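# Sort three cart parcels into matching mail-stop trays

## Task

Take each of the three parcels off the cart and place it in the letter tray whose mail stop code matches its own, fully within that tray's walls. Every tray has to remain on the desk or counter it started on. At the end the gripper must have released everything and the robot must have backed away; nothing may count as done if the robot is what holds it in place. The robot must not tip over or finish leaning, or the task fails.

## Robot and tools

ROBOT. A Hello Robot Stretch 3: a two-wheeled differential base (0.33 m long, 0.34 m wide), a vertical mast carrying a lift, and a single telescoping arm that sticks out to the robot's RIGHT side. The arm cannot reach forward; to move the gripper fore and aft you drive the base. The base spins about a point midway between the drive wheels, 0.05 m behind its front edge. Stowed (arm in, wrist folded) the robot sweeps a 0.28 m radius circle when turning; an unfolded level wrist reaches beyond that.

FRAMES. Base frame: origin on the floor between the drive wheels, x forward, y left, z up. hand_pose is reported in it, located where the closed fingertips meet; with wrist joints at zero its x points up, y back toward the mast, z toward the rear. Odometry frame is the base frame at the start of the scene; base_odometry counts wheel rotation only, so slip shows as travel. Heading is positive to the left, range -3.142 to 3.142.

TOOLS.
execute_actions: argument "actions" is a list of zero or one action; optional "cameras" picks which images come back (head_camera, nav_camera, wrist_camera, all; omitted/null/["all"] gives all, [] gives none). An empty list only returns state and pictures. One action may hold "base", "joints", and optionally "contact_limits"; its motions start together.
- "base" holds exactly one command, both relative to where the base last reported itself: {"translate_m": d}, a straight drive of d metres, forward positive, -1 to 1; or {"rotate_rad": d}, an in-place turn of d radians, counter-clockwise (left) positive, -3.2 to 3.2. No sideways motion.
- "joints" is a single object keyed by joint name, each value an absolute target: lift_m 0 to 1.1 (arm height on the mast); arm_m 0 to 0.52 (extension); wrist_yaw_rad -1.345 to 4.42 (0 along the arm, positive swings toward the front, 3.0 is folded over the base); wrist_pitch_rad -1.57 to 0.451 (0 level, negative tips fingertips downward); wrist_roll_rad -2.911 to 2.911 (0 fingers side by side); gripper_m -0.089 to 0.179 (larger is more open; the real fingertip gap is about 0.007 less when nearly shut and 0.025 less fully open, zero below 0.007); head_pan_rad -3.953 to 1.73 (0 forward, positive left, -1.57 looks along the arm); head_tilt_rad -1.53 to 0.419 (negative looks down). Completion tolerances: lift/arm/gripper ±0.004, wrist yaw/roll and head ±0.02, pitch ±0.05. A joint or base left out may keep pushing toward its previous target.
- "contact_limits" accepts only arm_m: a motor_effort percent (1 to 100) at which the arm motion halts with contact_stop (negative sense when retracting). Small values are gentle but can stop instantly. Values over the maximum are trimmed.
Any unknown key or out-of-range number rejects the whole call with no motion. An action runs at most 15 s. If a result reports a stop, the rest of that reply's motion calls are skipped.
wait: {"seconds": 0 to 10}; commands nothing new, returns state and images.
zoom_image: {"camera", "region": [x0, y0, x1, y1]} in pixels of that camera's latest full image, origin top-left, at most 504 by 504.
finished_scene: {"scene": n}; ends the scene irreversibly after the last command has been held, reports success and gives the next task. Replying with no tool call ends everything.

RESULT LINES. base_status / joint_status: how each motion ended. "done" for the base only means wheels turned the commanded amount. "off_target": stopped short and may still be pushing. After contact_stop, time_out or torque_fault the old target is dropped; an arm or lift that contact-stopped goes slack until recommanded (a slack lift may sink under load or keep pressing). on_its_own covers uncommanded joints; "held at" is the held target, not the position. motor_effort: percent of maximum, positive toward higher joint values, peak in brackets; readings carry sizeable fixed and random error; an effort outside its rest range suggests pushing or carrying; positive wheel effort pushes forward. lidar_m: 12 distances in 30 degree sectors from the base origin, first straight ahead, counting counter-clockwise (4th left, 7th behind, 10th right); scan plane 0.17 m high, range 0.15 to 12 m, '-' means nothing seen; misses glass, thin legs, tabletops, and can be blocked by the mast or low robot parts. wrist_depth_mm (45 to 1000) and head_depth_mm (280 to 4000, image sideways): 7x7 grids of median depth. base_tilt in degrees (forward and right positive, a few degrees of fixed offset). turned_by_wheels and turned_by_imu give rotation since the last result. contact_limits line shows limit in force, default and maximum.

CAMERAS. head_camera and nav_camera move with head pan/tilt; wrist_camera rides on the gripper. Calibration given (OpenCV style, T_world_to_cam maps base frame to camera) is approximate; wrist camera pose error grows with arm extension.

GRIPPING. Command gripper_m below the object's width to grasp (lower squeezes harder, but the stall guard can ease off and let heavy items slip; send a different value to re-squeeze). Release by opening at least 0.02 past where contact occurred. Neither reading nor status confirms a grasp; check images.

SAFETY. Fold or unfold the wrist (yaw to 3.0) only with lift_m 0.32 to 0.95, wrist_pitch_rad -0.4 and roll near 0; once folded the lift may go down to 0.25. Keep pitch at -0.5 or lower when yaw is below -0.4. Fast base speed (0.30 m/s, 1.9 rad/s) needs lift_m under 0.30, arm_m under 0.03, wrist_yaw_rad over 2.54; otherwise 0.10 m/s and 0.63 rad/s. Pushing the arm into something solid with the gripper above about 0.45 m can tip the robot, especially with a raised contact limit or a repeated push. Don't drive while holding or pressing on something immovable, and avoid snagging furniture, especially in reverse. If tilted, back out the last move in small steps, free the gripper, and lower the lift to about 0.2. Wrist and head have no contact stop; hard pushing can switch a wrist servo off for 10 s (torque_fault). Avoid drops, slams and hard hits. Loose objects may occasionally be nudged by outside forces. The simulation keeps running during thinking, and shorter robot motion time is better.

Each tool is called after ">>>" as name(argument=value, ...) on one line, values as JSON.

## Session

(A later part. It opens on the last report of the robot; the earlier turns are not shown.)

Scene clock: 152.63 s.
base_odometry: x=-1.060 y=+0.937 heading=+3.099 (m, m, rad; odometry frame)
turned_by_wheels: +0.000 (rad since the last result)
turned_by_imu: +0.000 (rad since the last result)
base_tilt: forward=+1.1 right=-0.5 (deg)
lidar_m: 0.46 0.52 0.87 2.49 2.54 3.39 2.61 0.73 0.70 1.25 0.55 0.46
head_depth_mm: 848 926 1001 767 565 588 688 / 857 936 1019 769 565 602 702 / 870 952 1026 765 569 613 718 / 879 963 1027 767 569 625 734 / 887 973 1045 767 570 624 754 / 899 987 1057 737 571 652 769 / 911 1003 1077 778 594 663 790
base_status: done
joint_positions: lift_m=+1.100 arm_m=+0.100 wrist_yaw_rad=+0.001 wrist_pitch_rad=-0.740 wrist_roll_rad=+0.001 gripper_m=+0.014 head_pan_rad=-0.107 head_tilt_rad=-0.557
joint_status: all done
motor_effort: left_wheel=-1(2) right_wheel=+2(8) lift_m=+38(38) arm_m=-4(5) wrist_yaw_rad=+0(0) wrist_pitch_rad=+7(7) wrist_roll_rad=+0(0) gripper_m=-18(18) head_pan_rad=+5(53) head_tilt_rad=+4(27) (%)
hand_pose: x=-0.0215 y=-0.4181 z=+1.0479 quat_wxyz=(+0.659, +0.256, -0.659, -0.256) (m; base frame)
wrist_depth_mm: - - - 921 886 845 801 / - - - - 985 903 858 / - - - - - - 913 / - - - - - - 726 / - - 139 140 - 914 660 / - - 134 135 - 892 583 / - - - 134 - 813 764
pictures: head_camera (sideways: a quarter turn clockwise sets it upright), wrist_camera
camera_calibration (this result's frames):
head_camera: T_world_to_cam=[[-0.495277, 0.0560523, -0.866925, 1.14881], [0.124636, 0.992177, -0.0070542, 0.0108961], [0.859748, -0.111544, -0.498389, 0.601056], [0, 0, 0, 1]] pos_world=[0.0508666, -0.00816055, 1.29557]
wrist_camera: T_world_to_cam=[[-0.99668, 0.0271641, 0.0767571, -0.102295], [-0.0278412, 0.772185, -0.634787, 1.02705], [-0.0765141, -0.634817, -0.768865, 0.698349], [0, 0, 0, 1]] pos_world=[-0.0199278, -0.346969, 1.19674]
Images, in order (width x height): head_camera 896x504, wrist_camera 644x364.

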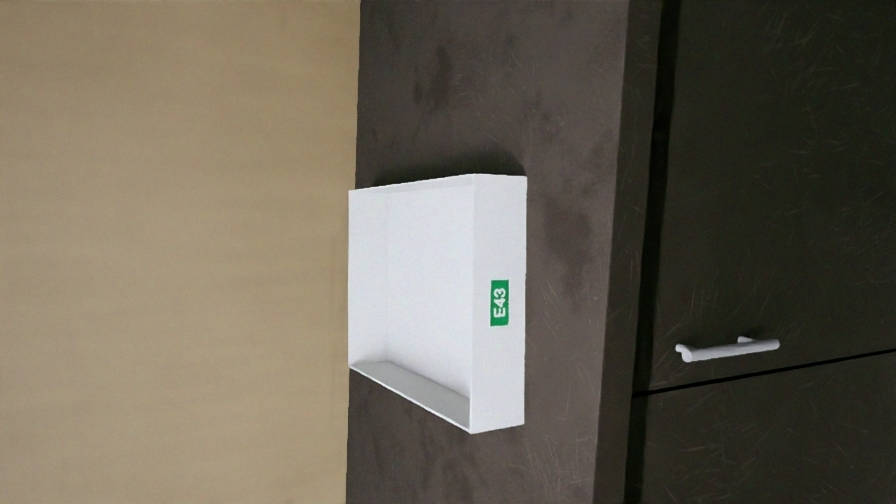

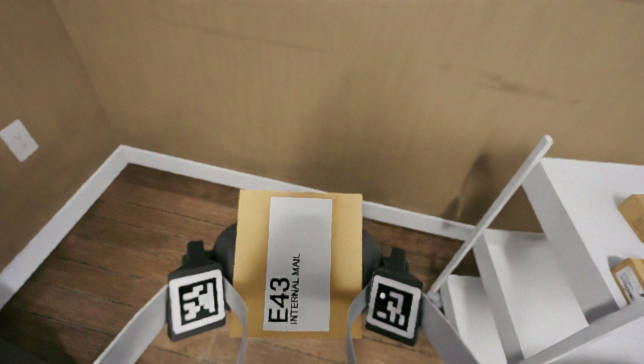

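>>> execute_actions(actions=[{"base":{"rotate_rad":1.535},"joints":{"arm_m":0.40,"head_pan_rad":-1.3,"head_tilt_rad":-0.55}}], cameras=["wrist_camera"])

>>> execute_actions(actions=[{"joints":{"arm_m":0.49,"wrist_pitch_rad":-1.255}}], cameras=["head_camera","wrist_camera"])

Scene clock: 167.43 s.
base_odometry: x=-1.060 y=+0.937 heading=-1.649 (m, m, rad; odometry frame)
turned_by_wheels: +1.535 (rad since the last result)
turned_by_imu: +1.528 (rad since the last result)
base_tilt: forward=+1.0 right=-0.4 (deg)
lidar_m: 2.49 2.54 3.41 2.82 0.76 0.70 1.25 0.56 0.46 0.46 0.52 0.82
head_depth_mm: 854 920 656 763 565 566 646 / 899 975 1039 761 565 607 698 / 942 1026 1093 721 590 649 763 / 987 1082 1131 770 615 709 841 / 1040 1140 1198 775 657 780 935 / 1094 1209 1141 777 724 861 1054 / 1159 1283 1161 780 791 956 1201
base_status: done
joint_positions: lift_m=+1.100 arm_m=+0.400 wrist_yaw_rad=+0.001 wrist_pitch_rad=-0.740 wrist_roll_rad=+0.001 gripper_m=+0.014 head_pan_rad=-1.293 head_tilt_rad=-0.557
joint_status: all done
motor_effort: left_wheel=-1(5) right_wheel=+2(9) lift_m=+38(38) arm_m=+3(6) wrist_yaw_rad=+0(0) wrist_pitch_rad=+7(7) wrist_roll_rad=+0(0) gripper_m=-17(18) head_pan_rad=-4(52) head_tilt_rad=+4(4) (%)
hand_pose: x=-0.0215 y=-0.7176 z=+1.0479 quat_wxyz=(+0.659, +0.256, -0.659, -0.256) (m; base frame)
wrist_depth_mm: 514 494 466 449 421 405 389 / 454 474 500 491 481 451 428 / 395 402 355 427 443 460 462 / 345 340 359 365 362 400 415 / 311 302 139 139 332 351 367 / 278 273 134 135 273 312 322 / 225 252 255 134 266 280 290
pictures: wrist_camera
camera_calibration (this result's frames):
wrist_camera: T_world_to_cam=[[-0.996679, 0.0271816, 0.0767577, -0.0941526], [-0.0278426, 0.772064, -0.634934, 1.25837], [-0.0765204, -0.634963, -0.768744, 0.50804], [0, 0, 0, 1]] pos_world=[-0.0199282, -0.646401, 1.19676]
Images, in order (width x height): wrist_camera 644x364.

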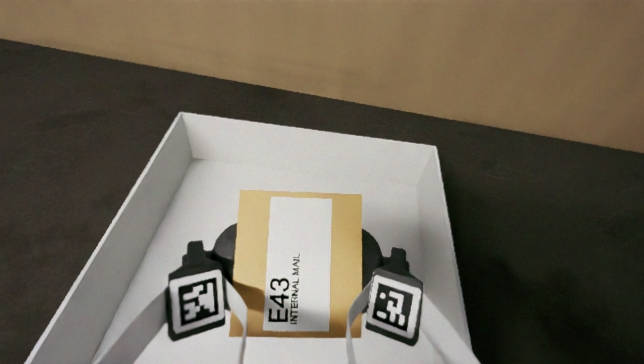

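Scene clock: 169.33 s.
base_odometry: x=-1.060 y=+0.937 heading=-1.649 (m, m, rad; odometry frame)
turned_by_wheels: +0.000 (rad since the last result)
turned_by_imu: +0.000 (rad since the last result)
base_tilt: forward=+1.0 right=-0.3 (deg)
lidar_m: 2.49 2.54 3.41 2.82 0.76 0.71 1.25 0.56 0.46 0.46 0.51 0.83
head_depth_mm: 854 927 1008 668 566 565 644 / 899 973 1033 728 565 608 699 / 936 1027 1099 720 590 650 763 / 990 1080 1135 772 615 712 843 / 1034 1141 1205 776 659 779 934 / 1095 1215 1139 775 723 858 1057 / 1160 1296 1169 778 795 959 1203
base_status: not commanded
joint_positions: lift_m=+1.100 arm_m=+0.490 wrist_yaw_rad=+0.001 wrist_pitch_rad=-1.256 wrist_roll_rad=+0.001 gripper_m=+0.014 head_pan_rad=-1.293 head_tilt_rad=-0.557
joint_status: all done
motor_effort: left_wheel=-1(1) right_wheel=+3(2) lift_m=+38(38) arm_m=+4(1) wrist_yaw_rad=+0(0) wrist_pitch_rad=+0(6) wrist_roll_rad=+0(0) gripper_m=-18(18) head_pan_rad=-4(4) head_tilt_rad=+4(4) (%)
hand_pose: x=-0.0216 y=-0.6911 z=+0.9875 quat_wxyz=(+0.572, +0.415, -0.572, -0.416) (m; base frame)
wrist_depth_mm: 252 252 262 270 271 272 288 / 199 245 252 257 268 261 281 / 193 240 245 249 257 248 272 / 200 235 237 242 248 235 263 / 205 227 139 139 241 223 253 / 214 218 133 135 232 213 246 / 210 213 217 134 225 231 238
pictures: head_camera (sideways: a quarter turn clockwise sets it upright), wrist_camera
camera_calibration (this result's frames):
head_camera: T_world_to_cam=[[-0.133901, 0.480057, -0.866958, 1.14665], [0.966432, 0.256826, -0.00705302, 0.00575962], [0.219272, -0.8388, -0.498332, 0.604888], [0, 0, 0, 1]] pos_world=[0.0153364, -0.0445575, 1.29557]
wrist_camera: T_world_to_cam=[[-0.996653, -0.0138658, 0.0805664, -0.122474], [-0.0275876, 0.984746, -0.171797, 0.889216], [-0.0769553, -0.173444, -0.981832, 1.00772], [0, 0, 0, 1]] pos_world=[-0.0199837, -0.702567, 1.15204]
Images, in order (width x height): head_camera 896x504, wrist_camera 644x364.

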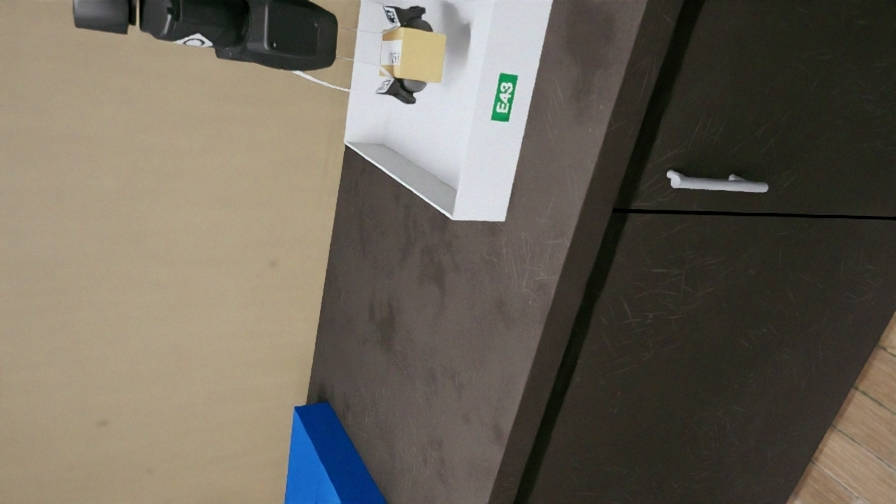

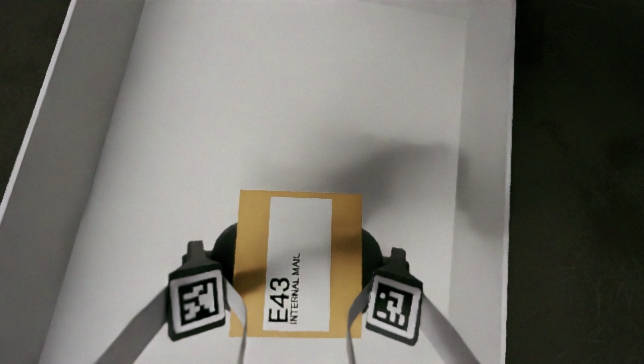

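>>> execute_actions(actions=[{"joints":{"lift_m":1.055,"head_pan_rad":-0.9,"head_tilt_rad":-0.45}}], cameras=[])

>>> execute_actions(actions=[{"joints":{"gripper_m":0.085}}], cameras=["head_camera","wrist_camera"])

Scene clock: 174.93 s.
base_odometry: x=-1.060 y=+0.937 heading=-1.649 (m, m, rad; odometry frame)
turned_by_wheels: +0.000 (rad since the last result)
turned_by_imu: +0.000 (rad since the last result)
base_tilt: forward=+1.0 right=-0.4 (deg)
lidar_m: 2.49 2.54 3.40 2.82 0.76 0.70 1.25 0.56 0.46 0.46 0.51 0.82
head_depth_mm: 1017 1078 1141 942 646 563 627 / 1111 1177 1264 948 648 651 715 / 1224 1306 1362 946 691 751 836 / 1355 1468 1510 949 777 884 997 / 1543 1684 1693 956 939 1071 1264 / 1755 1943 2064 1041 1155 1365 1338 / 2074 2250 2434 1225 1504 1607 1344
base_status: not commanded
joint_positions: lift_m=+1.055 arm_m=+0.490 wrist_yaw_rad=+0.001 wrist_pitch_rad=-1.257 wrist_roll_rad=+0.001 gripper_m=+0.014 head_pan_rad=-0.907 head_tilt_rad=-0.458
joint_status: all done
motor_effort: left_wheel=-1(1) right_wheel=+2(2) lift_m=+29(36) arm_m=+4(4) wrist_yaw_rad=+0(0) wrist_pitch_rad=+1(1) wrist_roll_rad=+0(0) gripper_m=-18(18) head_pan_rad=+5(38) head_tilt_rad=+5(19) (%)
hand_pose: x=-0.0216 y=-0.6909 z=+0.9427 quat_wxyz=(+0.572, +0.416, -0.572, -0.416) (m; base frame)
wrist_depth_mm: 184 206 212 217 224 217 235 / 188 201 205 210 215 206 227 / 191 195 199 203 209 198 220 / 185 189 193 197 202 189 214 / 180 184 138 139 195 182 205 / 176 178 133 135 192 176 201 / 172 174 177 134 182 167 194
pictures: none
No camera images: the call's "cameras" was empty. Leave "cameras" out to get every camera's image.

Scene clock: 176.27 s.
base_odometry: x=-1.060 y=+0.937 heading=-1.649 (m, m, rad; odometry frame)
turned_by_wheels: +0.000 (rad since the last result)
turned_by_imu: +0.000 (rad since the last result)
base_tilt: forward=+1.1 right=-0.4 (deg)
lidar_m: 2.49 2.54 3.42 2.82 0.76 0.70 1.26 0.56 0.46 0.46 0.52 0.83
head_depth_mm: 1013 1079 1148 939 650 565 625 / 1111 1183 1263 943 652 653 715 / 1222 1310 1358 944 690 750 834 / 1362 1474 1522 949 779 883 1002 / 1532 1673 1722 952 942 1076 1267 / 1749 1933 2074 1041 1155 1363 1340 / 2068 2269 2454 1227 1508 1607 1348
base_status: not commanded
joint_positions: lift_m=+1.055 arm_m=+0.490 wrist_yaw_rad=+0.001 wrist_pitch_rad=-1.257 wrist_roll_rad=+0.001 gripper_m=+0.085 head_pan_rad=-0.907 head_tilt_rad=-0.458
joint_status: all done
motor_effort: left_wheel=-2(2) right_wheel=+2(2) lift_m=+29(30) arm_m=+3(4) wrist_yaw_rad=+0(0) wrist_pitch_rad=+1(0) wrist_roll_rad=+0(0) gripper_m=+0(79) head_pan_rad=+5(5) head_tilt_rad=+5(5) (%)
hand_pose: x=-0.0216 y=-0.6909 z=+0.9427 quat_wxyz=(+0.572, +0.416, -0.572, -0.416) (m; base frame)
wrist_depth_mm: 182 208 214 218 222 215 236 / 188 201 205 210 216 207 229 / 190 196 201 203 208 198 220 / 185 189 193 197 201 190 214 / 182 185 143 143 196 182 206 / 176 178 138 139 - 176 200 / 171 173 176 179 183 160 194
pictures: head_camera (sideways: a quarter turn clockwise sets it upright), wrist_camera
camera_calibration (this result's frames):
head_camera: T_world_to_cam=[[-0.250817, 0.325303, -0.91174, 1.20578], [0.799005, 0.601301, -0.00526375, 0.00445229], [0.546518, -0.729805, -0.410735, 0.488909], [0, 0, 0, 1]] pos_world=[0.0316752, -0.0381125, 1.30019]
wrist_camera: T_world_to_cam=[[-0.996653, -0.0139324, 0.0805552, -0.118902], [-0.0275865, 0.984891, -0.170967, 0.880648], [-0.0769561, -0.172617, -0.981978, 0.964528], [0, 0, 0, 1]] pos_world=[-0.0199838, -0.702505, 1.10729]
Images, in order (width x height): head_camera 896x504, wrist_camera 644x364.

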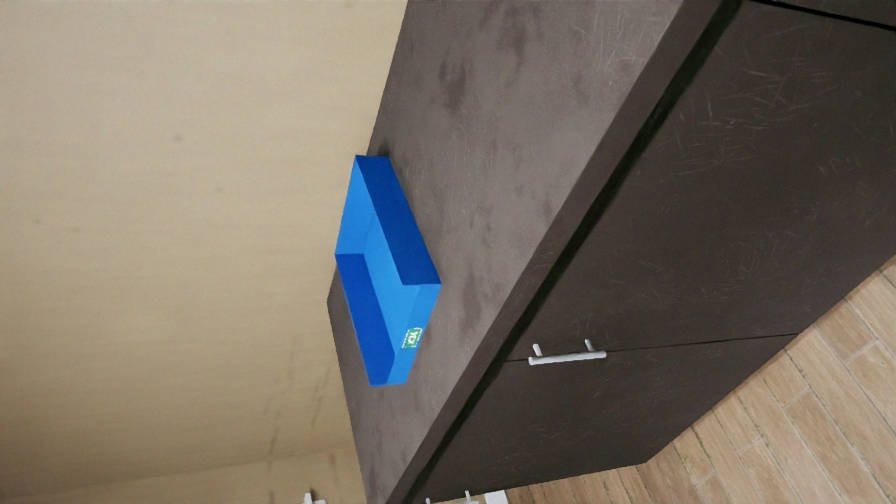

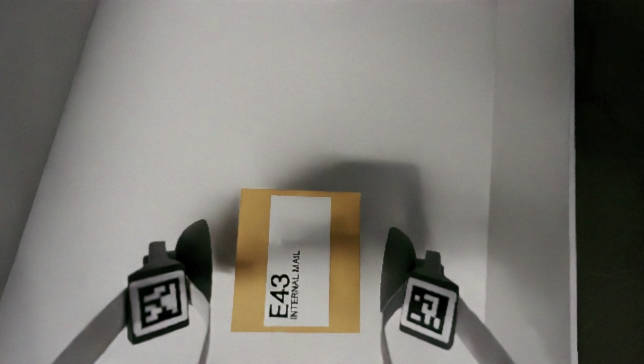

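>>> execute_actions(actions=[{"joints":{"lift_m":1.1,"wrist_pitch_rad":-0.72}}], cameras=[])

>>> execute_actions(actions=[{"base":{"rotate_rad":-1.49},"joints":{"head_pan_rad":-0.1,"head_tilt_rad":-0.55,"arm_m":0.45}}], cameras=["head_camera"])

>>> execute_actions(actions=[{"base":{"translate_m":-0.73},"joints":{"lift_m":0.88,"wrist_pitch_rad":-1.255,"arm_m":0.50,"wrist_yaw_rad":-0.04,"gripper_m":0.09}}], cameras=["wrist_camera"])

Scene clock: 207.60 s.
base_odometry: x=-1.060 y=+0.937 heading=-1.649 (m, m, rad; odometry frame)
turned_by_wheels: +0.000 (rad since the last result)
turned_by_imu: +0.000 (rad since the last result)
base_tilt: forward=+1.1 right=-0.2 (deg)
lidar_m: 2.49 2.54 3.43 2.82 0.76 0.70 1.26 0.56 0.46 0.46 0.51 0.82
head_depth_mm: 1016 1071 1138 939 646 564 624 / 1112 1185 1262 945 648 654 715 / 1225 1301 1365 946 692 751 833 / 1362 1471 1515 953 778 880 998 / 1544 1682 1713 952 937 1068 1274 / 1745 1959 2055 1049 1157 1356 1347 / 2058 2239 2413 1232 1501 1607 1335
base_status: not commanded
joint_positions: lift_m=+1.100 arm_m=+0.490 wrist_yaw_rad=+0.001 wrist_pitch_rad=-0.739 wrist_roll_rad=+0.001 gripper_m=+0.085 head_pan_rad=-0.907 head_tilt_rad=-0.458
joint_status: all done
motor_effort: left_wheel=-1(1) right_wheel=+3(2) lift_m=+38(40) arm_m=+4(4) wrist_yaw_rad=+0(0) wrist_pitch_rad=+7(5) wrist_roll_rad=+0(0) gripper_m=+0(1) head_pan_rad=+4(5) head_tilt_rad=+5(5) (%)
hand_pose: x=-0.0215 y=-0.8079 z=+1.0482 quat_wxyz=(+0.659, +0.255, -0.659, -0.256) (m; base frame)
wrist_depth_mm: 415 395 375 354 338 326 312 / 458 450 420 398 380 358 346 / 396 406 419 438 429 405 382 / 346 360 364 378 389 405 416 / 311 307 310 304 291 352 359 / 279 240 290 298 - 310 320 / 255 253 263 270 267 285 289
pictures: none
No camera images: the call's "cameras" was empty. Leave "cameras" out to get every camera's image.

Scene clock: 210.90 s.
base_odometry: x=-1.060 y=+0.937 heading=-3.139 (m, m, rad; odometry frame)
turned_by_wheels: -1.490 (rad since the last result)
turned_by_imu: -1.484 (rad since the last result)
base_tilt: forward=+0.9 right=-0.4 (deg)
lidar_m: 0.46 0.54 0.94 2.49 2.87 3.41 2.47 0.70 0.74 1.25 0.54 0.46
head_depth_mm: 843 920 993 785 574 569 661 / 856 933 1017 790 577 586 680 / 871 952 1026 787 577 599 701 / 886 968 1046 721 579 617 722 / 898 985 1062 792 581 626 748 / 914 1002 1085 757 580 652 772 / 931 1020 1096 800 607 672 798
base_status: done
joint_positions: lift_m=+1.100 arm_m=+0.450 wrist_yaw_rad=+0.001 wrist_pitch_rad=-0.738 wrist_roll_rad=+0.001 gripper_m=+0.085 head_pan_rad=-0.107 head_tilt_rad=-0.543
joint_status: all done
motor_effort: left_wheel=+1(5) right_wheel=-2(10) lift_m=+38(38) arm_m=-5(10) wrist_yaw_rad=+0(0) wrist_pitch_rad=+6(6) wrist_roll_rad=+0(0) gripper_m=-1(0) head_pan_rad=+4(52) head_tilt_rad=-4(18) (%)
hand_pose: x=-0.0215 y=-0.7687 z=+1.0484 quat_wxyz=(+0.659, +0.255, -0.659, -0.255) (m; base frame)
wrist_depth_mm: 749 679 639 593 553 520 500 / 872 781 722 669 607 568 547 / 959 912 825 756 691 649 596 / - - - 861 799 726 660 / - - - - 903 849 761 / - - - - - - 842 / - - - - - - -
pictures: head_camera (sideways: a quarter turn clockwise sets it upright)
camera_calibration (this result's frames):
head_camera: T_world_to_cam=[[-0.483598, 0.0548031, -0.873573, 1.15741], [0.124742, 0.992166, -0.00681253, 0.010581], [0.866356, -0.112266, -0.486645, 0.585735], [0, 0, 0, 1]] pos_world=[0.0509471, -0.00816981, 1.2962]
Images, in order (width x height): head_camera 896x504.

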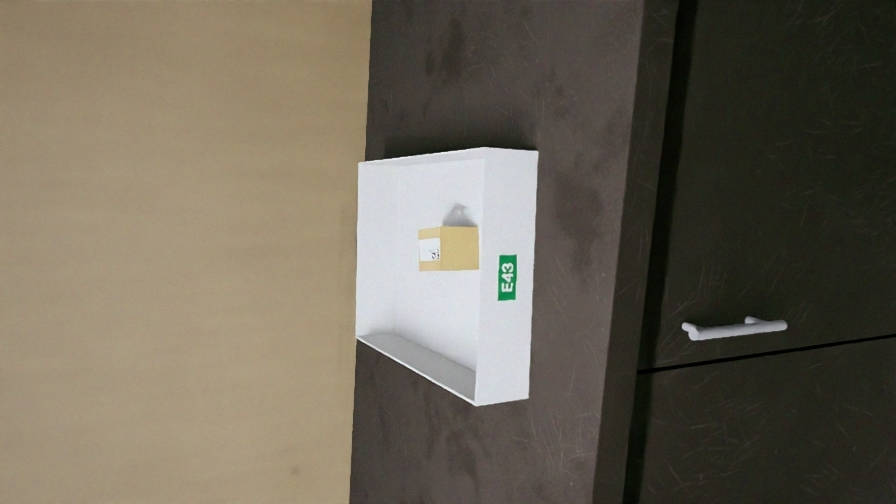

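Scene clock: 219.43 s.
base_odometry: x=-0.330 y=+0.939 heading=-3.139 (m, m, rad; odometry frame)
turned_by_wheels: +0.000 (rad since the last result)
turned_by_imu: +0.000 (rad since the last result)
base_tilt: forward=+1.1 right=-0.2 (deg)
lidar_m: 1.16 1.35 2.70 2.46 3.15 2.50 2.03 1.21 0.48 0.48 0.51 1.16
head_depth_mm: 1415 1536 1628 1838 1935 1523 1254 / 1447 1573 1239 1235 1391 1532 1269 / 1469 1607 1255 1264 1428 1518 1254 / 1491 1630 1246 1288 1459 1524 1264 / 1506 1648 1262 1319 1490 1544 1265 / 1539 1686 1267 1351 1517 1544 1274 / 1571 1720 1284 1382 1557 1532 1263
base_status: done
joint_positions: lift_m=+0.880 arm_m=+0.500 wrist_yaw_rad=-0.038 wrist_pitch_rad=-1.255 wrist_roll_rad=+0.001 gripper_m=+0.090 head_pan_rad=-0.107 head_tilt_rad=-0.543
joint_status: all done
motor_effort: left_wheel=+1(2) right_wheel=-2(9) lift_m=+29(36) arm_m=+4(2) wrist_yaw_rad=-1(1) wrist_pitch_rad=+0(6) wrist_roll_rad=+0(0) gripper_m=+0(32) head_pan_rad=+4(5) head_tilt_rad=-5(4) (%)
hand_pose: x=-0.0238 y=-0.7013 z=+0.7678 quat_wxyz=(+0.564, +0.404, -0.580, -0.427) (m; base frame)
wrist_depth_mm: 874 737 655 572 512 479 439 / 240 244 741 687 633 579 518 / 265 268 273 275 260 263 252 / 259 264 267 272 281 284 250 / 250 254 257 216 269 278 244 / 243 - 210 210 - 270 241 / 237 237 245 247 256 262 237
pictures: wrist_camera
camera_calibration (this result's frames):
wrist_camera: T_world_to_cam=[[-0.996441, 0.0247534, 0.0805772, -0.0800237], [0.010508, 0.984931, -0.172626, 0.863109], [-0.0836361, -0.171165, -0.981686, 0.791465], [0, 0, 0, 1]] pos_world=[-0.0226134, -0.712651, 0.932413]
Images, in order (width x height): wrist_camera 644x364.

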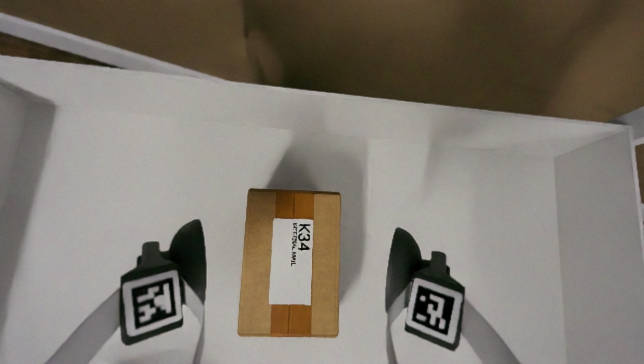

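>>> execute_actions(actions=[{"base":{"translate_m":0.003},"joints":{"lift_m":0.806}}], cameras=["wrist_camera"])

>>> execute_actions(actions=[{"joints":{"gripper_m":0.022}}], cameras=["wrist_camera"])

Scene clock: 227.80 s.
base_odometry: x=-0.333 y=+0.939 heading=-3.139 (m, m, rad; odometry frame)
turned_by_wheels: +0.000 (rad since the last result)
turned_by_imu: +0.000 (rad since the last result)
base_tilt: forward=+1.1 right=-0.4 (deg)
lidar_m: 1.16 1.35 2.69 2.46 3.12 2.50 2.04 1.21 0.48 0.48 0.51 1.16
head_depth_mm: 1416 1537 1629 1813 1929 1521 1257 / 1442 1565 1253 1234 1396 1523 1260 / 1467 1591 1244 1256 1422 1533 1262 / 1489 1631 1249 1280 1449 1530 1269 / 1502 1651 1253 1308 1491 1537 1261 / 1539 1678 1274 1340 1523 1529 1272 / 1565 1709 1287 1369 1561 1538 1271
base_status: done
joint_positions: lift_m=+0.806 arm_m=+0.500 wrist_yaw_rad=-0.038 wrist_pitch_rad=-1.255 wrist_roll_rad=+0.001 gripper_m=+0.090 head_pan_rad=-0.107 head_tilt_rad=-0.543
joint_status: all done
motor_effort: left_wheel=+1(5) right_wheel=-2(5) lift_m=+29(30) arm_m=+4(4) wrist_yaw_rad=-1(1) wrist_pitch_rad=+0(0) wrist_roll_rad=+0(0) gripper_m=+0(0) head_pan_rad=+4(5) head_tilt_rad=-4(4) (%)
hand_pose: x=-0.0238 y=-0.7013 z=+0.6938 quat_wxyz=(+0.564, +0.404, -0.580, -0.427) (m; base frame)
wrist_depth_mm: 169 164 156 158 162 442 422 / 198 200 203 195 188 179 174 / 193 196 201 206 208 215 218 / 187 189 192 148 204 208 213 / 182 185 142 143 199 201 205 / 177 - 138 139 - 196 199 / 173 175 135 135 185 190 194
pictures: wrist_camera
camera_calibration (this result's frames):
wrist_camera: T_world_to_cam=[[-0.996442, 0.0247384, 0.0805749, -0.0740682], [0.010509, 0.984963, -0.172445, 0.850184], [-0.0836293, -0.170985, -0.981718, 0.718964], [0, 0, 0, 1]] pos_world=[-0.0226128, -0.712635, 0.858398]
Images, in order (width x height): wrist_camera 644x364.

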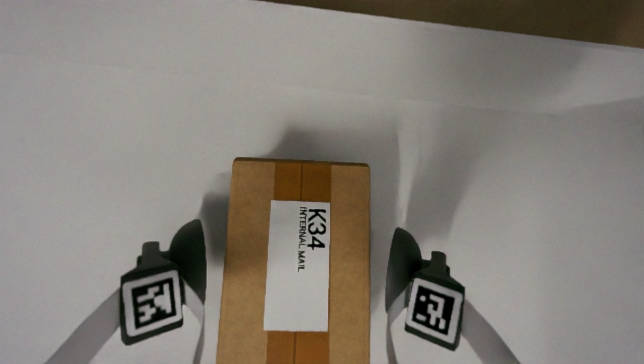

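Scene clock: 228.97 s.
base_odometry: x=-0.333 y=+0.939 heading=-3.139 (m, m, rad; odometry frame)
turned_by_wheels: +0.000 (rad since the last result)
turned_by_imu: +0.000 (rad since the last result)
base_tilt: forward=+1.0 right=-0.4 (deg)
lidar_m: 1.16 1.35 2.69 2.46 3.14 2.51 2.04 1.21 0.49 0.48 0.51 1.16
head_depth_mm: 1409 1544 1629 1823 1919 1521 1255 / 1449 1565 1252 1236 1390 1531 1265 / 1461 1594 1251 1265 1421 1521 1250 / 1491 1619 1247 1283 1445 1529 1260 / 1521 1647 1261 1323 1481 1534 1265 / 1535 1687 1270 1348 1521 1534 1267 / 1568 1712 1288 1369 1572 1541 1272
base_status: not commanded
joint_positions: lift_m=+0.806 arm_m=+0.500 wrist_yaw_rad=-0.038 wrist_pitch_rad=-1.256 wrist_roll_rad=+0.001 gripper_m=+0.023 head_pan_rad=-0.107 head_tilt_rad=-0.543
joint_status: all done
motor_effort: left_wheel=+1(2) right_wheel=-2(1) lift_m=+29(29) arm_m=+4(4) wrist_yaw_rad=-1(1) wrist_pitch_rad=+1(1) wrist_roll_rad=+0(0) gripper_m=-19(91) head_pan_rad=+4(5) head_tilt_rad=-4(4) (%)
hand_pose: x=-0.0238 y=-0.7010 z=+0.6937 quat_wxyz=(+0.564, +0.404, -0.580, -0.427) (m; base frame)
wrist_depth_mm: 171 164 158 159 160 441 422 / 198 201 203 196 189 181 175 / 192 195 200 204 210 212 216 / 188 190 147 144 204 207 212 / 181 186 137 139 197 202 205 / 178 179 133 135 193 195 199 / 172 174 129 131 184 189 195
pictures: wrist_camera
camera_calibration (this result's frames):
wrist_camera: T_world_to_cam=[[-0.996445, 0.0246371, 0.0805582, -0.0741175], [0.0105172, 0.985179, -0.171208, 0.849153], [-0.0835823, -0.169752, -0.981936, 0.719963], [0, 0, 0, 1]] pos_world=[-0.0226086, -0.712527, 0.85831]
Images, in order (width x height): wrist_camera 644x364.

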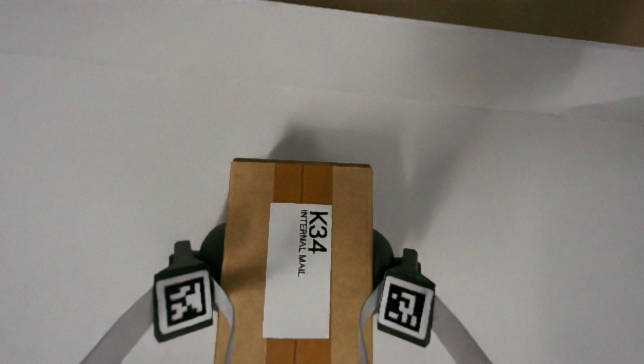

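>>> execute_actions(actions=[{"base":{"translate_m":0.12},"joints":{"lift_m":0.97}}], cameras=[])

>>> execute_actions(actions=[{"base":{"rotate_rad":0.522},"joints":{"lift_m":1.05,"arm_m":0.4}}], cameras=[])

>>> execute_actions(actions=[{"base":{"translate_m":0.97},"joints":{"lift_m":1.1,"arm_m":0.1,"wrist_pitch_rad":-0.72,"head_pan_rad":-0.25,"head_tilt_rad":-0.55}}], cameras=["head_camera","wrist_camera"])

Scene clock: 243.90 s.
base_odometry: x=-0.453 y=+0.938 heading=-3.139 (m, m, rad; odometry frame)
turned_by_wheels: +0.000 (rad since the last result)
turned_by_imu: +0.000 (rad since the last result)
base_tilt: forward=+0.9 right=-0.4 (deg)
lidar_m: 1.05 1.22 2.66 2.46 2.78 2.62 2.10 1.25 0.49 0.49 1.27 1.05
head_depth_mm: 1318 1450 1349 1097 1753 1477 1259 / 1341 1464 1244 1108 1246 1396 1261 / 1371 1495 1251 1129 1270 1442 1268 / 1381 1510 1154 1153 1301 1446 1269 / 1417 1538 1166 1175 1333 1483 1269 / 1442 1572 1272 1210 1364 1490 1275 / 1462 1610 1272 1233 1406 1536 1275
base_status: done
joint_positions: lift_m=+0.970 arm_m=+0.500 wrist_yaw_rad=-0.038 wrist_pitch_rad=-1.258 wrist_roll_rad=+0.001 gripper_m=+0.023 head_pan_rad=-0.107 head_tilt_rad=-0.543
joint_status: all done
motor_effort: left_wheel=+1(4) right_wheel=-2(5) lift_m=+38(42) arm_m=+4(4) wrist_yaw_rad=-1(1) wrist_pitch_rad=+1(1) wrist_roll_rad=+0(0) gripper_m=-19(19) head_pan_rad=+5(4) head_tilt_rad=-5(4) (%)
hand_pose: x=-0.0238 y=-0.7006 z=+0.8573 quat_wxyz=(+0.564, +0.405, -0.580, -0.427) (m; base frame)
wrist_depth_mm: 944 814 722 630 570 521 481 / - - 924 804 706 630 565 / - - 349 367 805 784 718 / 980 - 147 143 368 370 361 / 938 947 138 139 362 371 370 / 894 918 133 135 356 358 358 / 889 898 130 131 333 347 349
pictures: none
No camera images: the call's "cameras" was empty. Leave "cameras" out to get every camera's image.

Scene clock: 245.87 s.
base_odometry: x=-0.453 y=+0.938 heading=-2.617 (m, m, rad; odometry frame)
turned_by_wheels: +0.522 (rad since the last result)
turned_by_imu: +0.520 (rad since the last result)
base_tilt: forward=+1.1 right=-0.2 (deg)
lidar_m: 1.21 2.66 2.46 2.78 2.63 2.10 1.25 0.50 0.49 1.27 1.05 1.05
head_depth_mm: 1435 1541 1178 1124 1231 1404 1259 / 1540 1659 1237 1224 1358 1473 1263 / 1650 1782 1286 1339 1493 1538 1269 / 1779 1912 1375 1486 1716 1528 1272 / 1946 2096 1512 1657 1832 1530 1257 / 2140 2356 1677 1885 1956 1536 1263 / 2368 2606 2916 2655 1961 1537 1266
base_status: done
joint_positions: lift_m=+1.050 arm_m=+0.400 wrist_yaw_rad=-0.038 wrist_pitch_rad=-1.258 wrist_roll_rad=+0.001 gripper_m=+0.023 head_pan_rad=-0.107 head_tilt_rad=-0.543
joint_status: all done
motor_effort: left_wheel=-1(6) right_wheel=+3(9) lift_m=+39(46) arm_m=-5(2) wrist_yaw_rad=-1(1) wrist_pitch_rad=+1(1) wrist_roll_rad=+0(0) gripper_m=-19(19) head_pan_rad=+5(5) head_tilt_rad=-4(4) (%)
hand_pose: x=-0.0238 y=-0.6011 z=+0.9373 quat_wxyz=(+0.563, +0.405, -0.579, -0.428) (m; base frame)
wrist_depth_mm: - - - - 946 732 617 / - - - - - 813 662 / 841 - - - - 930 696 / - - 147 143 - 650 463 / - - 138 139 931 450 462 / - - 133 135 684 432 446 / 951 943 130 131 510 417 435
pictures: none
No camera images: the call's "cameras" was empty. Leave "cameras" out to get every camera's image.

Scene clock: 256.97 s.
base_odometry: x=-1.293 y=+0.452 heading=-2.617 (m, m, rad; odometry frame)
turned_by_wheels: +0.000 (rad since the last result)
turned_by_imu: +0.001 (rad since the last result)
base_tilt: forward=+1.1 right=-0.4 (deg)
lidar_m: 0.43 0.75 1.97 2.16 3.74 3.32 1.36 1.22 0.73 0.42 0.37 0.37
head_depth_mm: 795 858 925 786 575 454 481 / 841 909 977 748 577 463 529 / 882 967 1045 784 576 491 586 / 939 1026 1101 788 579 550 659 / 999 1105 1175 753 578 626 746 / 1070 1185 1264 754 602 707 867 / 1146 1281 1422 798 657 814 1035
base_status: done
joint_positions: lift_m=+1.100 arm_m=+0.100 wrist_yaw_rad=-0.039 wrist_pitch_rad=-0.744 wrist_roll_rad=+0.001 gripper_m=+0.023 head_pan_rad=-0.243 head_tilt_rad=-0.543
joint_status: all done
motor_effort: left_wheel=-1(2) right_wheel=+2(9) lift_m=+38(41) arm_m=-5(7) wrist_yaw_rad=+0(1) wrist_pitch_rad=+9(10) wrist_roll_rad=+0(0) gripper_m=-18(19) head_pan_rad=-4(22) head_tilt_rad=-4(3) (%)
hand_pose: x=-0.0282 y=-0.4174 z=+1.0473 quat_wxyz=(+0.653, +0.244, -0.664, -0.270) (m; base frame)
wrist_depth_mm: 464 519 529 624 645 - - / 447 438 463 490 517 - - / 379 401 378 423 460 - - / 339 311 146 143 686 - - / 310 314 137 139 - - - / 277 285 133 135 - - - / 259 262 130 131 - - -
pictures: head_camera (sideways: a quarter turn clockwise sets it upright), wrist_camera
camera_calibration (this result's frames):
head_camera: T_world_to_cam=[[-0.471952, 0.11981, -0.873445, 1.15718], [0.257884, 0.966152, -0.00681724, 0.00977494], [0.843064, -0.228465, -0.486874, 0.586175], [0, 0, 0, 1]] pos_world=[0.0494271, -0.0141644, 1.29619]
wrist_camera: T_world_to_cam=[[-0.994859, 0.065946, 0.0768604, -0.0928722], [0.00252694, 0.774864, -0.632123, 1.02505], [-0.101242, -0.628679, -0.771047, 0.702018], [0, 0, 0, 1]] pos_world=[-0.0239109, -0.346806, 1.19638]
Images, in order (width x height): head_camera 896x504, wrist_camera 644x364.

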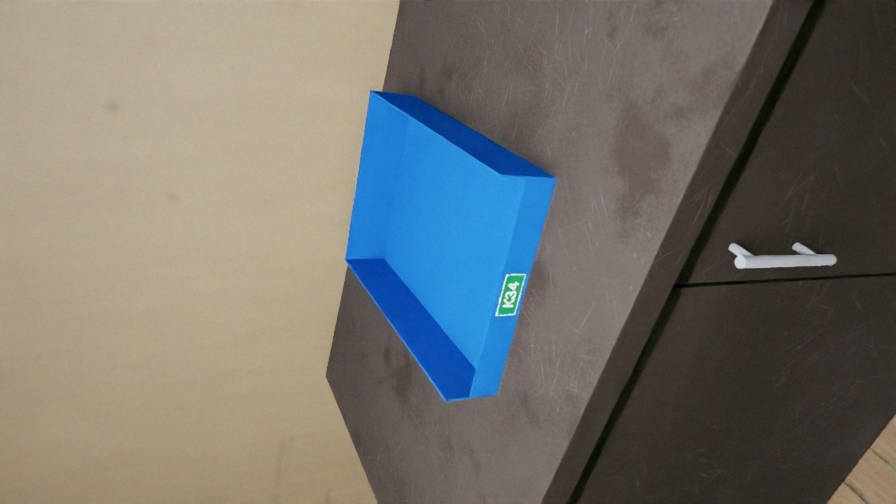

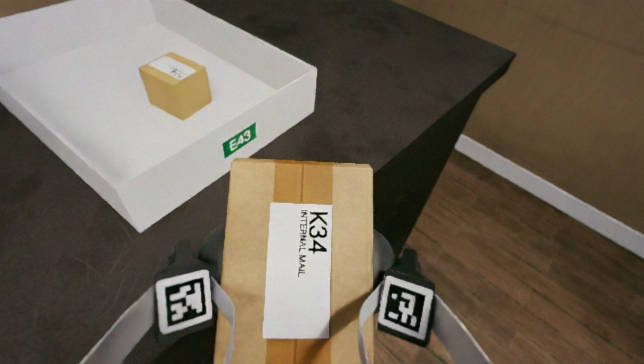

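>>> execute_actions(actions=[{"base":{"rotate_rad":1.35},"joints":{"arm_m":0.40,"head_pan_rad":-1.4,"head_tilt_rad":-0.55}}], cameras=["wrist_camera"])

>>> execute_actions(actions=[{"joints":{"arm_m":0.50,"wrist_pitch_rad":-1.255}}], cameras=["head_camera","wrist_camera"])

Scene clock: 272.90 s.
base_odometry: x=-1.293 y=+0.452 heading=-1.267 (m, m, rad; odometry frame)
turned_by_wheels: +1.350 (rad since the last result)
turned_by_imu: +1.343 (rad since the last result)
base_tilt: forward=+1.1 right=-0.3 (deg)
lidar_m: 2.07 2.72 3.33 2.40 1.29 1.78 0.50 0.37 0.37 0.39 0.54 1.96
head_depth_mm: 864 - 988 776 572 462 512 / 932 1023 659 744 575 500 581 / 1010 1103 1154 785 577 578 672 / 1102 1214 1249 746 602 677 797 / 1222 1348 1429 794 655 806 987 / 1359 1505 1692 797 812 987 1214 / 1520 1735 1978 853 985 1493 1269
base_status: done
joint_positions: lift_m=+1.100 arm_m=+0.400 wrist_yaw_rad=-0.039 wrist_pitch_rad=-0.743 wrist_roll_rad=+0.001 gripper_m=+0.023 head_pan_rad=-1.393 head_tilt_rad=-0.543
joint_status: all done
motor_effort: left_wheel=-1(4) right_wheel=+2(9) lift_m=+38(38) arm_m=+4(3) wrist_yaw_rad=+0(1) wrist_pitch_rad=+8(8) wrist_roll_rad=+0(0) gripper_m=-19(19) head_pan_rad=-3(52) head_tilt_rad=-4(5) (%)
hand_pose: x=-0.0283 y=-0.7170 z=+1.0475 quat_wxyz=(+0.654, +0.244, -0.664, -0.270) (m; base frame)
wrist_depth_mm: 899 564 563 489 431 378 338 / 452 463 485 513 470 406 363 / 386 405 404 372 439 440 395 / 344 352 146 143 358 378 415 / 310 308 138 140 339 340 365 / 283 243 134 135 307 298 323 / 216 251 130 132 265 271 287
pictures: wrist_camera
camera_calibration (this result's frames):
wrist_camera: T_world_to_cam=[[-0.994814, 0.0666423, 0.0768399, -0.0727207], [0.00298483, 0.774259, -0.632862, 1.25766], [-0.101669, -0.629351, -0.770442, 0.512654], [0, 0, 0, 1]] pos_world=[-0.0239762, -0.646266, 1.19648]
Images, in order (width x height): wrist_camera 644x364.

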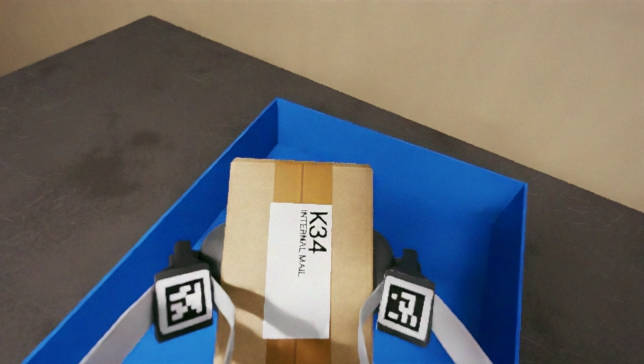

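Scene clock: 274.87 s.
base_odometry: x=-1.293 y=+0.452 heading=-1.267 (m, m, rad; odometry frame)
turned_by_wheels: +0.000 (rad since the last result)
turned_by_imu: +0.000 (rad since the last result)
base_tilt: forward=+1.0 right=-0.3 (deg)
lidar_m: 2.07 2.72 3.32 2.41 1.29 1.78 0.50 0.37 0.37 0.38 0.55 1.96
head_depth_mm: 852 955 989 779 575 462 512 / 934 1030 936 687 575 498 581 / 1018 1102 1149 780 577 578 672 / 1112 1210 1253 746 601 677 802 / 1223 1341 1438 795 655 807 980 / 1356 1514 1700 797 811 988 1208 / 1523 1726 2005 853 982 1485 1266
base_status: not commanded
joint_positions: lift_m=+1.100 arm_m=+0.500 wrist_yaw_rad=-0.039 wrist_pitch_rad=-1.257 wrist_roll_rad=+0.001 gripper_m=+0.023 head_pan_rad=-1.393 head_tilt_rad=-0.543
joint_status: all done
motor_effort: left_wheel=-1(1) right_wheel=+2(2) lift_m=+38(38) arm_m=+4(5) wrist_yaw_rad=+0(0) wrist_pitch_rad=+1(7) wrist_roll_rad=+0(0) gripper_m=-18(19) head_pan_rad=-4(4) head_tilt_rad=-4(4) (%)
hand_pose: x=-0.0238 y=-0.7009 z=+0.9874 quat_wxyz=(+0.564, +0.404, -0.580, -0.427) (m; base frame)
wrist_depth_mm: 253 256 254 265 268 246 229 / 245 219 251 259 263 270 241 / 237 211 245 251 254 260 232 / 187 230 147 143 249 251 229 / 189 227 138 139 240 240 252 / 211 218 134 135 237 224 246 / 209 213 130 130 225 196 237
pictures: head_camera (sideways: a quarter turn clockwise sets it upright), wrist_camera
camera_calibration (this result's frames):
head_camera: T_world_to_cam=[[-0.0832903, 0.479822, -0.873403, 1.15475], [0.987261, 0.158962, -0.00681879, 0.00532774], [0.135567, -0.862845, -0.48695, 0.590589], [0, 0, 0, 1]] pos_world=[0.0108554, -0.0453344, 1.29619]
wrist_camera: T_world_to_cam=[[-0.996417, 0.0257546, 0.080557, -0.0970534], [0.0116523, 0.985227, -0.170855, 0.899049], [-0.0837672, -0.169304, -0.981998, 1.0087], [0, 0, 0, 1]] pos_world=[-0.0226855, -0.712491, 1.15197]
Images, in order (width x height): head_camera 896x504, wrist_camera 644x364.

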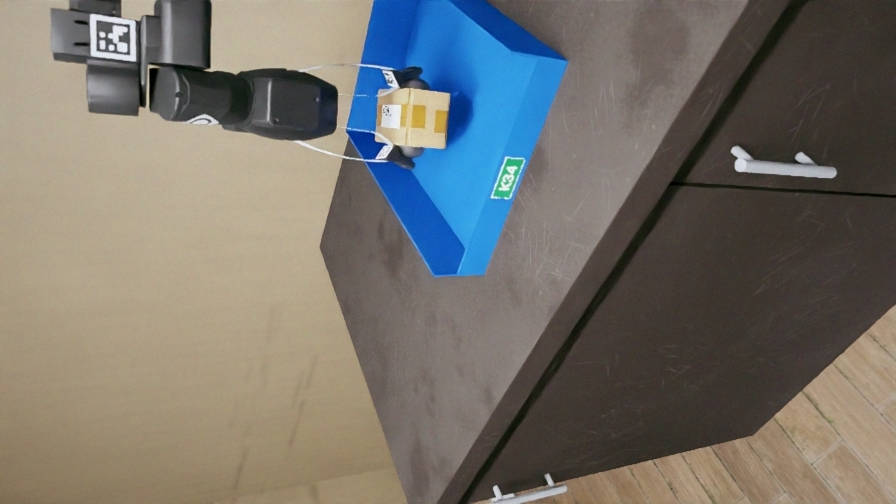

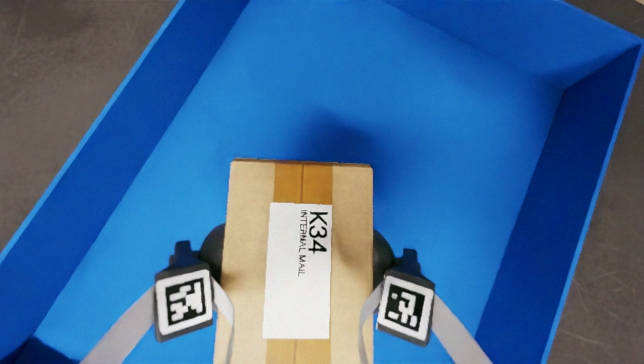

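>>> execute_actions(actions=[{"joints":{"lift_m":1.055}}], cameras=[])

>>> execute_actions(actions=[{"joints":{"gripper_m":0.088}}], cameras=["wrist_camera"])

>>> execute_actions(actions=[{"joints":{"lift_m":1.1,"wrist_pitch_rad":-0.72,"arm_m":0.46}}], cameras=["head_camera"])

Scene clock: 307.97 s.
base_odometry: x=-1.293 y=+0.452 heading=-1.267 (m, m, rad; odometry frame)
turned_by_wheels: +0.000 (rad since the last result)
turned_by_imu: +0.000 (rad since the last result)
base_tilt: forward=+1.2 right=-0.5 (deg)
lidar_m: 2.07 2.72 3.33 2.40 1.28 1.78 0.50 0.37 0.37 0.38 0.54 1.97
head_depth_mm: 865 - 995 778 574 462 512 / 936 1022 - 707 576 500 581 / 1010 1097 1161 783 575 579 672 / 1106 1209 1252 745 602 676 796 / 1214 1348 1428 794 655 802 979 / 1358 1515 1703 794 809 992 1210 / 1531 1725 1977 851 988 1480 1275
base_status: not commanded
joint_positions: lift_m=+1.055 arm_m=+0.500 wrist_yaw_rad=-0.039 wrist_pitch_rad=-1.258 wrist_roll_rad=+0.001 gripper_m=+0.023 head_pan_rad=-1.393 head_tilt_rad=-0.543
joint_status: all done
motor_effort: left_wheel=-2(1) right_wheel=+2(2) lift_m=+30(34) arm_m=+3(4) wrist_yaw_rad=+0(0) wrist_pitch_rad=+1(1) wrist_roll_rad=+0(0) gripper_m=-19(18) head_pan_rad=-4(4) head_tilt_rad=-4(4) (%)
hand_pose: x=-0.0238 y=-0.7006 z=+0.9426 quat_wxyz=(+0.563, +0.404, -0.580, -0.428) (m; base frame)
wrist_depth_mm: 204 170 212 218 224 227 215 / 146 188 206 211 216 220 222 / 159 195 199 204 207 212 212 / 174 188 147 143 201 207 191 / 179 183 138 139 197 200 175 / 176 179 133 135 192 194 160 / 170 173 129 131 183 187 148
pictures: none
No camera images: the call's "cameras" was empty. Leave "cameras" out to get every camera's image.

Scene clock: 309.23 s.
base_odometry: x=-1.293 y=+0.452 heading=-1.267 (m, m, rad; odometry frame)
turned_by_wheels: +0.000 (rad since the last result)
turned_by_imu: +0.000 (rad since the last result)
base_tilt: forward=+0.8 right=-0.4 (deg)
lidar_m: 2.07 2.72 3.33 2.39 1.29 1.78 0.50 0.37 0.37 0.38 0.54 1.97
head_depth_mm: 863 - 995 778 573 462 510 / 935 1023 - 707 575 499 581 / 1015 1106 1159 783 576 580 671 / 1106 1214 1256 747 602 676 797 / 1226 1350 1430 794 656 803 977 / 1357 1523 1699 798 811 991 1208 / 1526 1741 1995 851 986 1497 1261
base_status: not commanded
joint_positions: lift_m=+1.055 arm_m=+0.500 wrist_yaw_rad=-0.039 wrist_pitch_rad=-1.258 wrist_roll_rad=+0.001 gripper_m=+0.088 head_pan_rad=-1.393 head_tilt_rad=-0.543
joint_status: all done
motor_effort: left_wheel=-1(1) right_wheel=+2(2) lift_m=+30(30) arm_m=+4(3) wrist_yaw_rad=+0(0) wrist_pitch_rad=+1(1) wrist_roll_rad=+0(0) gripper_m=+1(78) head_pan_rad=-4(3) head_tilt_rad=-4(4) (%)
hand_pose: x=-0.0238 y=-0.7006 z=+0.9426 quat_wxyz=(+0.563, +0.404, -0.580, -0.428) (m; base frame)
wrist_depth_mm: 204 169 212 217 222 227 216 / 146 188 204 211 215 219 221 / 158 193 199 203 207 214 211 / 173 189 189 146 203 206 191 / 179 184 141 142 196 198 174 / 176 178 136 138 - 193 160 / 172 174 133 135 185 186 148
pictures: wrist_camera
camera_calibration (this result's frames):
wrist_camera: T_world_to_cam=[[-0.99642, 0.025679, 0.0805441, -0.0934856], [0.0116605, 0.985391, -0.169908, 0.890392], [-0.0837305, -0.16836, -0.982163, 0.96561], [0, 0, 0, 1]] pos_world=[-0.0226823, -0.712413, 1.1072]
Images, in order (width x height): wrist_camera 644x364.

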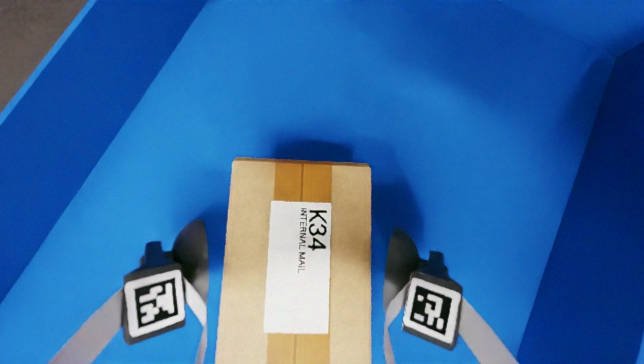

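Scene clock: 310.60 s.
base_odometry: x=-1.293 y=+0.452 heading=-1.267 (m, m, rad; odometry frame)
turned_by_wheels: +0.000 (rad since the last result)
turned_by_imu: +0.000 (rad since the last result)
base_tilt: forward=+1.1 right=-0.3 (deg)
lidar_m: 2.07 2.73 3.33 2.41 1.28 1.79 0.50 0.38 0.37 0.38 0.54 1.96
head_depth_mm: 857 952 984 778 574 463 512 / 929 1025 1069 717 577 499 582 / 1018 1102 1153 784 577 578 673 / 1108 1208 1251 743 601 677 797 / 1221 1347 1432 797 656 802 978 / 1354 1510 1704 797 807 989 1201 / 1521 1720 1991 849 988 1487 1264
base_status: not commanded
joint_positions: lift_m=+1.100 arm_m=+0.460 wrist_yaw_rad=-0.039 wrist_pitch_rad=-0.739 wrist_roll_rad=+0.001 gripper_m=+0.088 head_pan_rad=-1.393 head_tilt_rad=-0.543
joint_status: all done
motor_effort: left_wheel=-1(1) right_wheel=+2(2) lift_m=+38(42) arm_m=-5(7) wrist_yaw_rad=+0(0) wrist_pitch_rad=+6(5) wrist_roll_rad=+0(0) gripper_m=+0(0) head_pan_rad=-4(4) head_tilt_rad=-4(5) (%)
hand_pose: x=-0.0284 y=-0.7783 z=+1.0482 quat_wxyz=(+0.654, +0.242, -0.664, -0.269) (m; base frame)
wrist_depth_mm: 761 595 508 433 376 334 296 / 476 467 491 488 412 354 320 / 391 408 421 433 444 393 347 / 348 354 352 337 387 412 380 / 307 319 312 335 324 300 364 / 280 290 290 301 - 299 315 / 261 250 264 269 269 267 290
pictures: head_camera (sideways: a quarter turn clockwise sets it upright)
camera_calibration (this result's frames):
head_camera: T_world_to_cam=[[-0.0832903, 0.479822, -0.873403, 1.15475], [0.987261, 0.158962, -0.00681879, 0.00532774], [0.135567, -0.862845, -0.48695, 0.590589], [0, 0, 0, 1]] pos_world=[0.0108554, -0.0453344, 1.29619]
Images, in order (width x height): head_camera 896x504.

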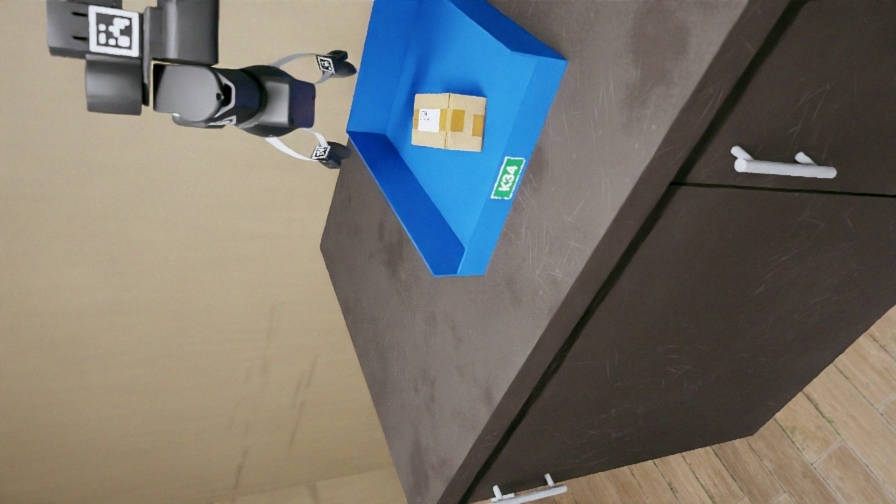

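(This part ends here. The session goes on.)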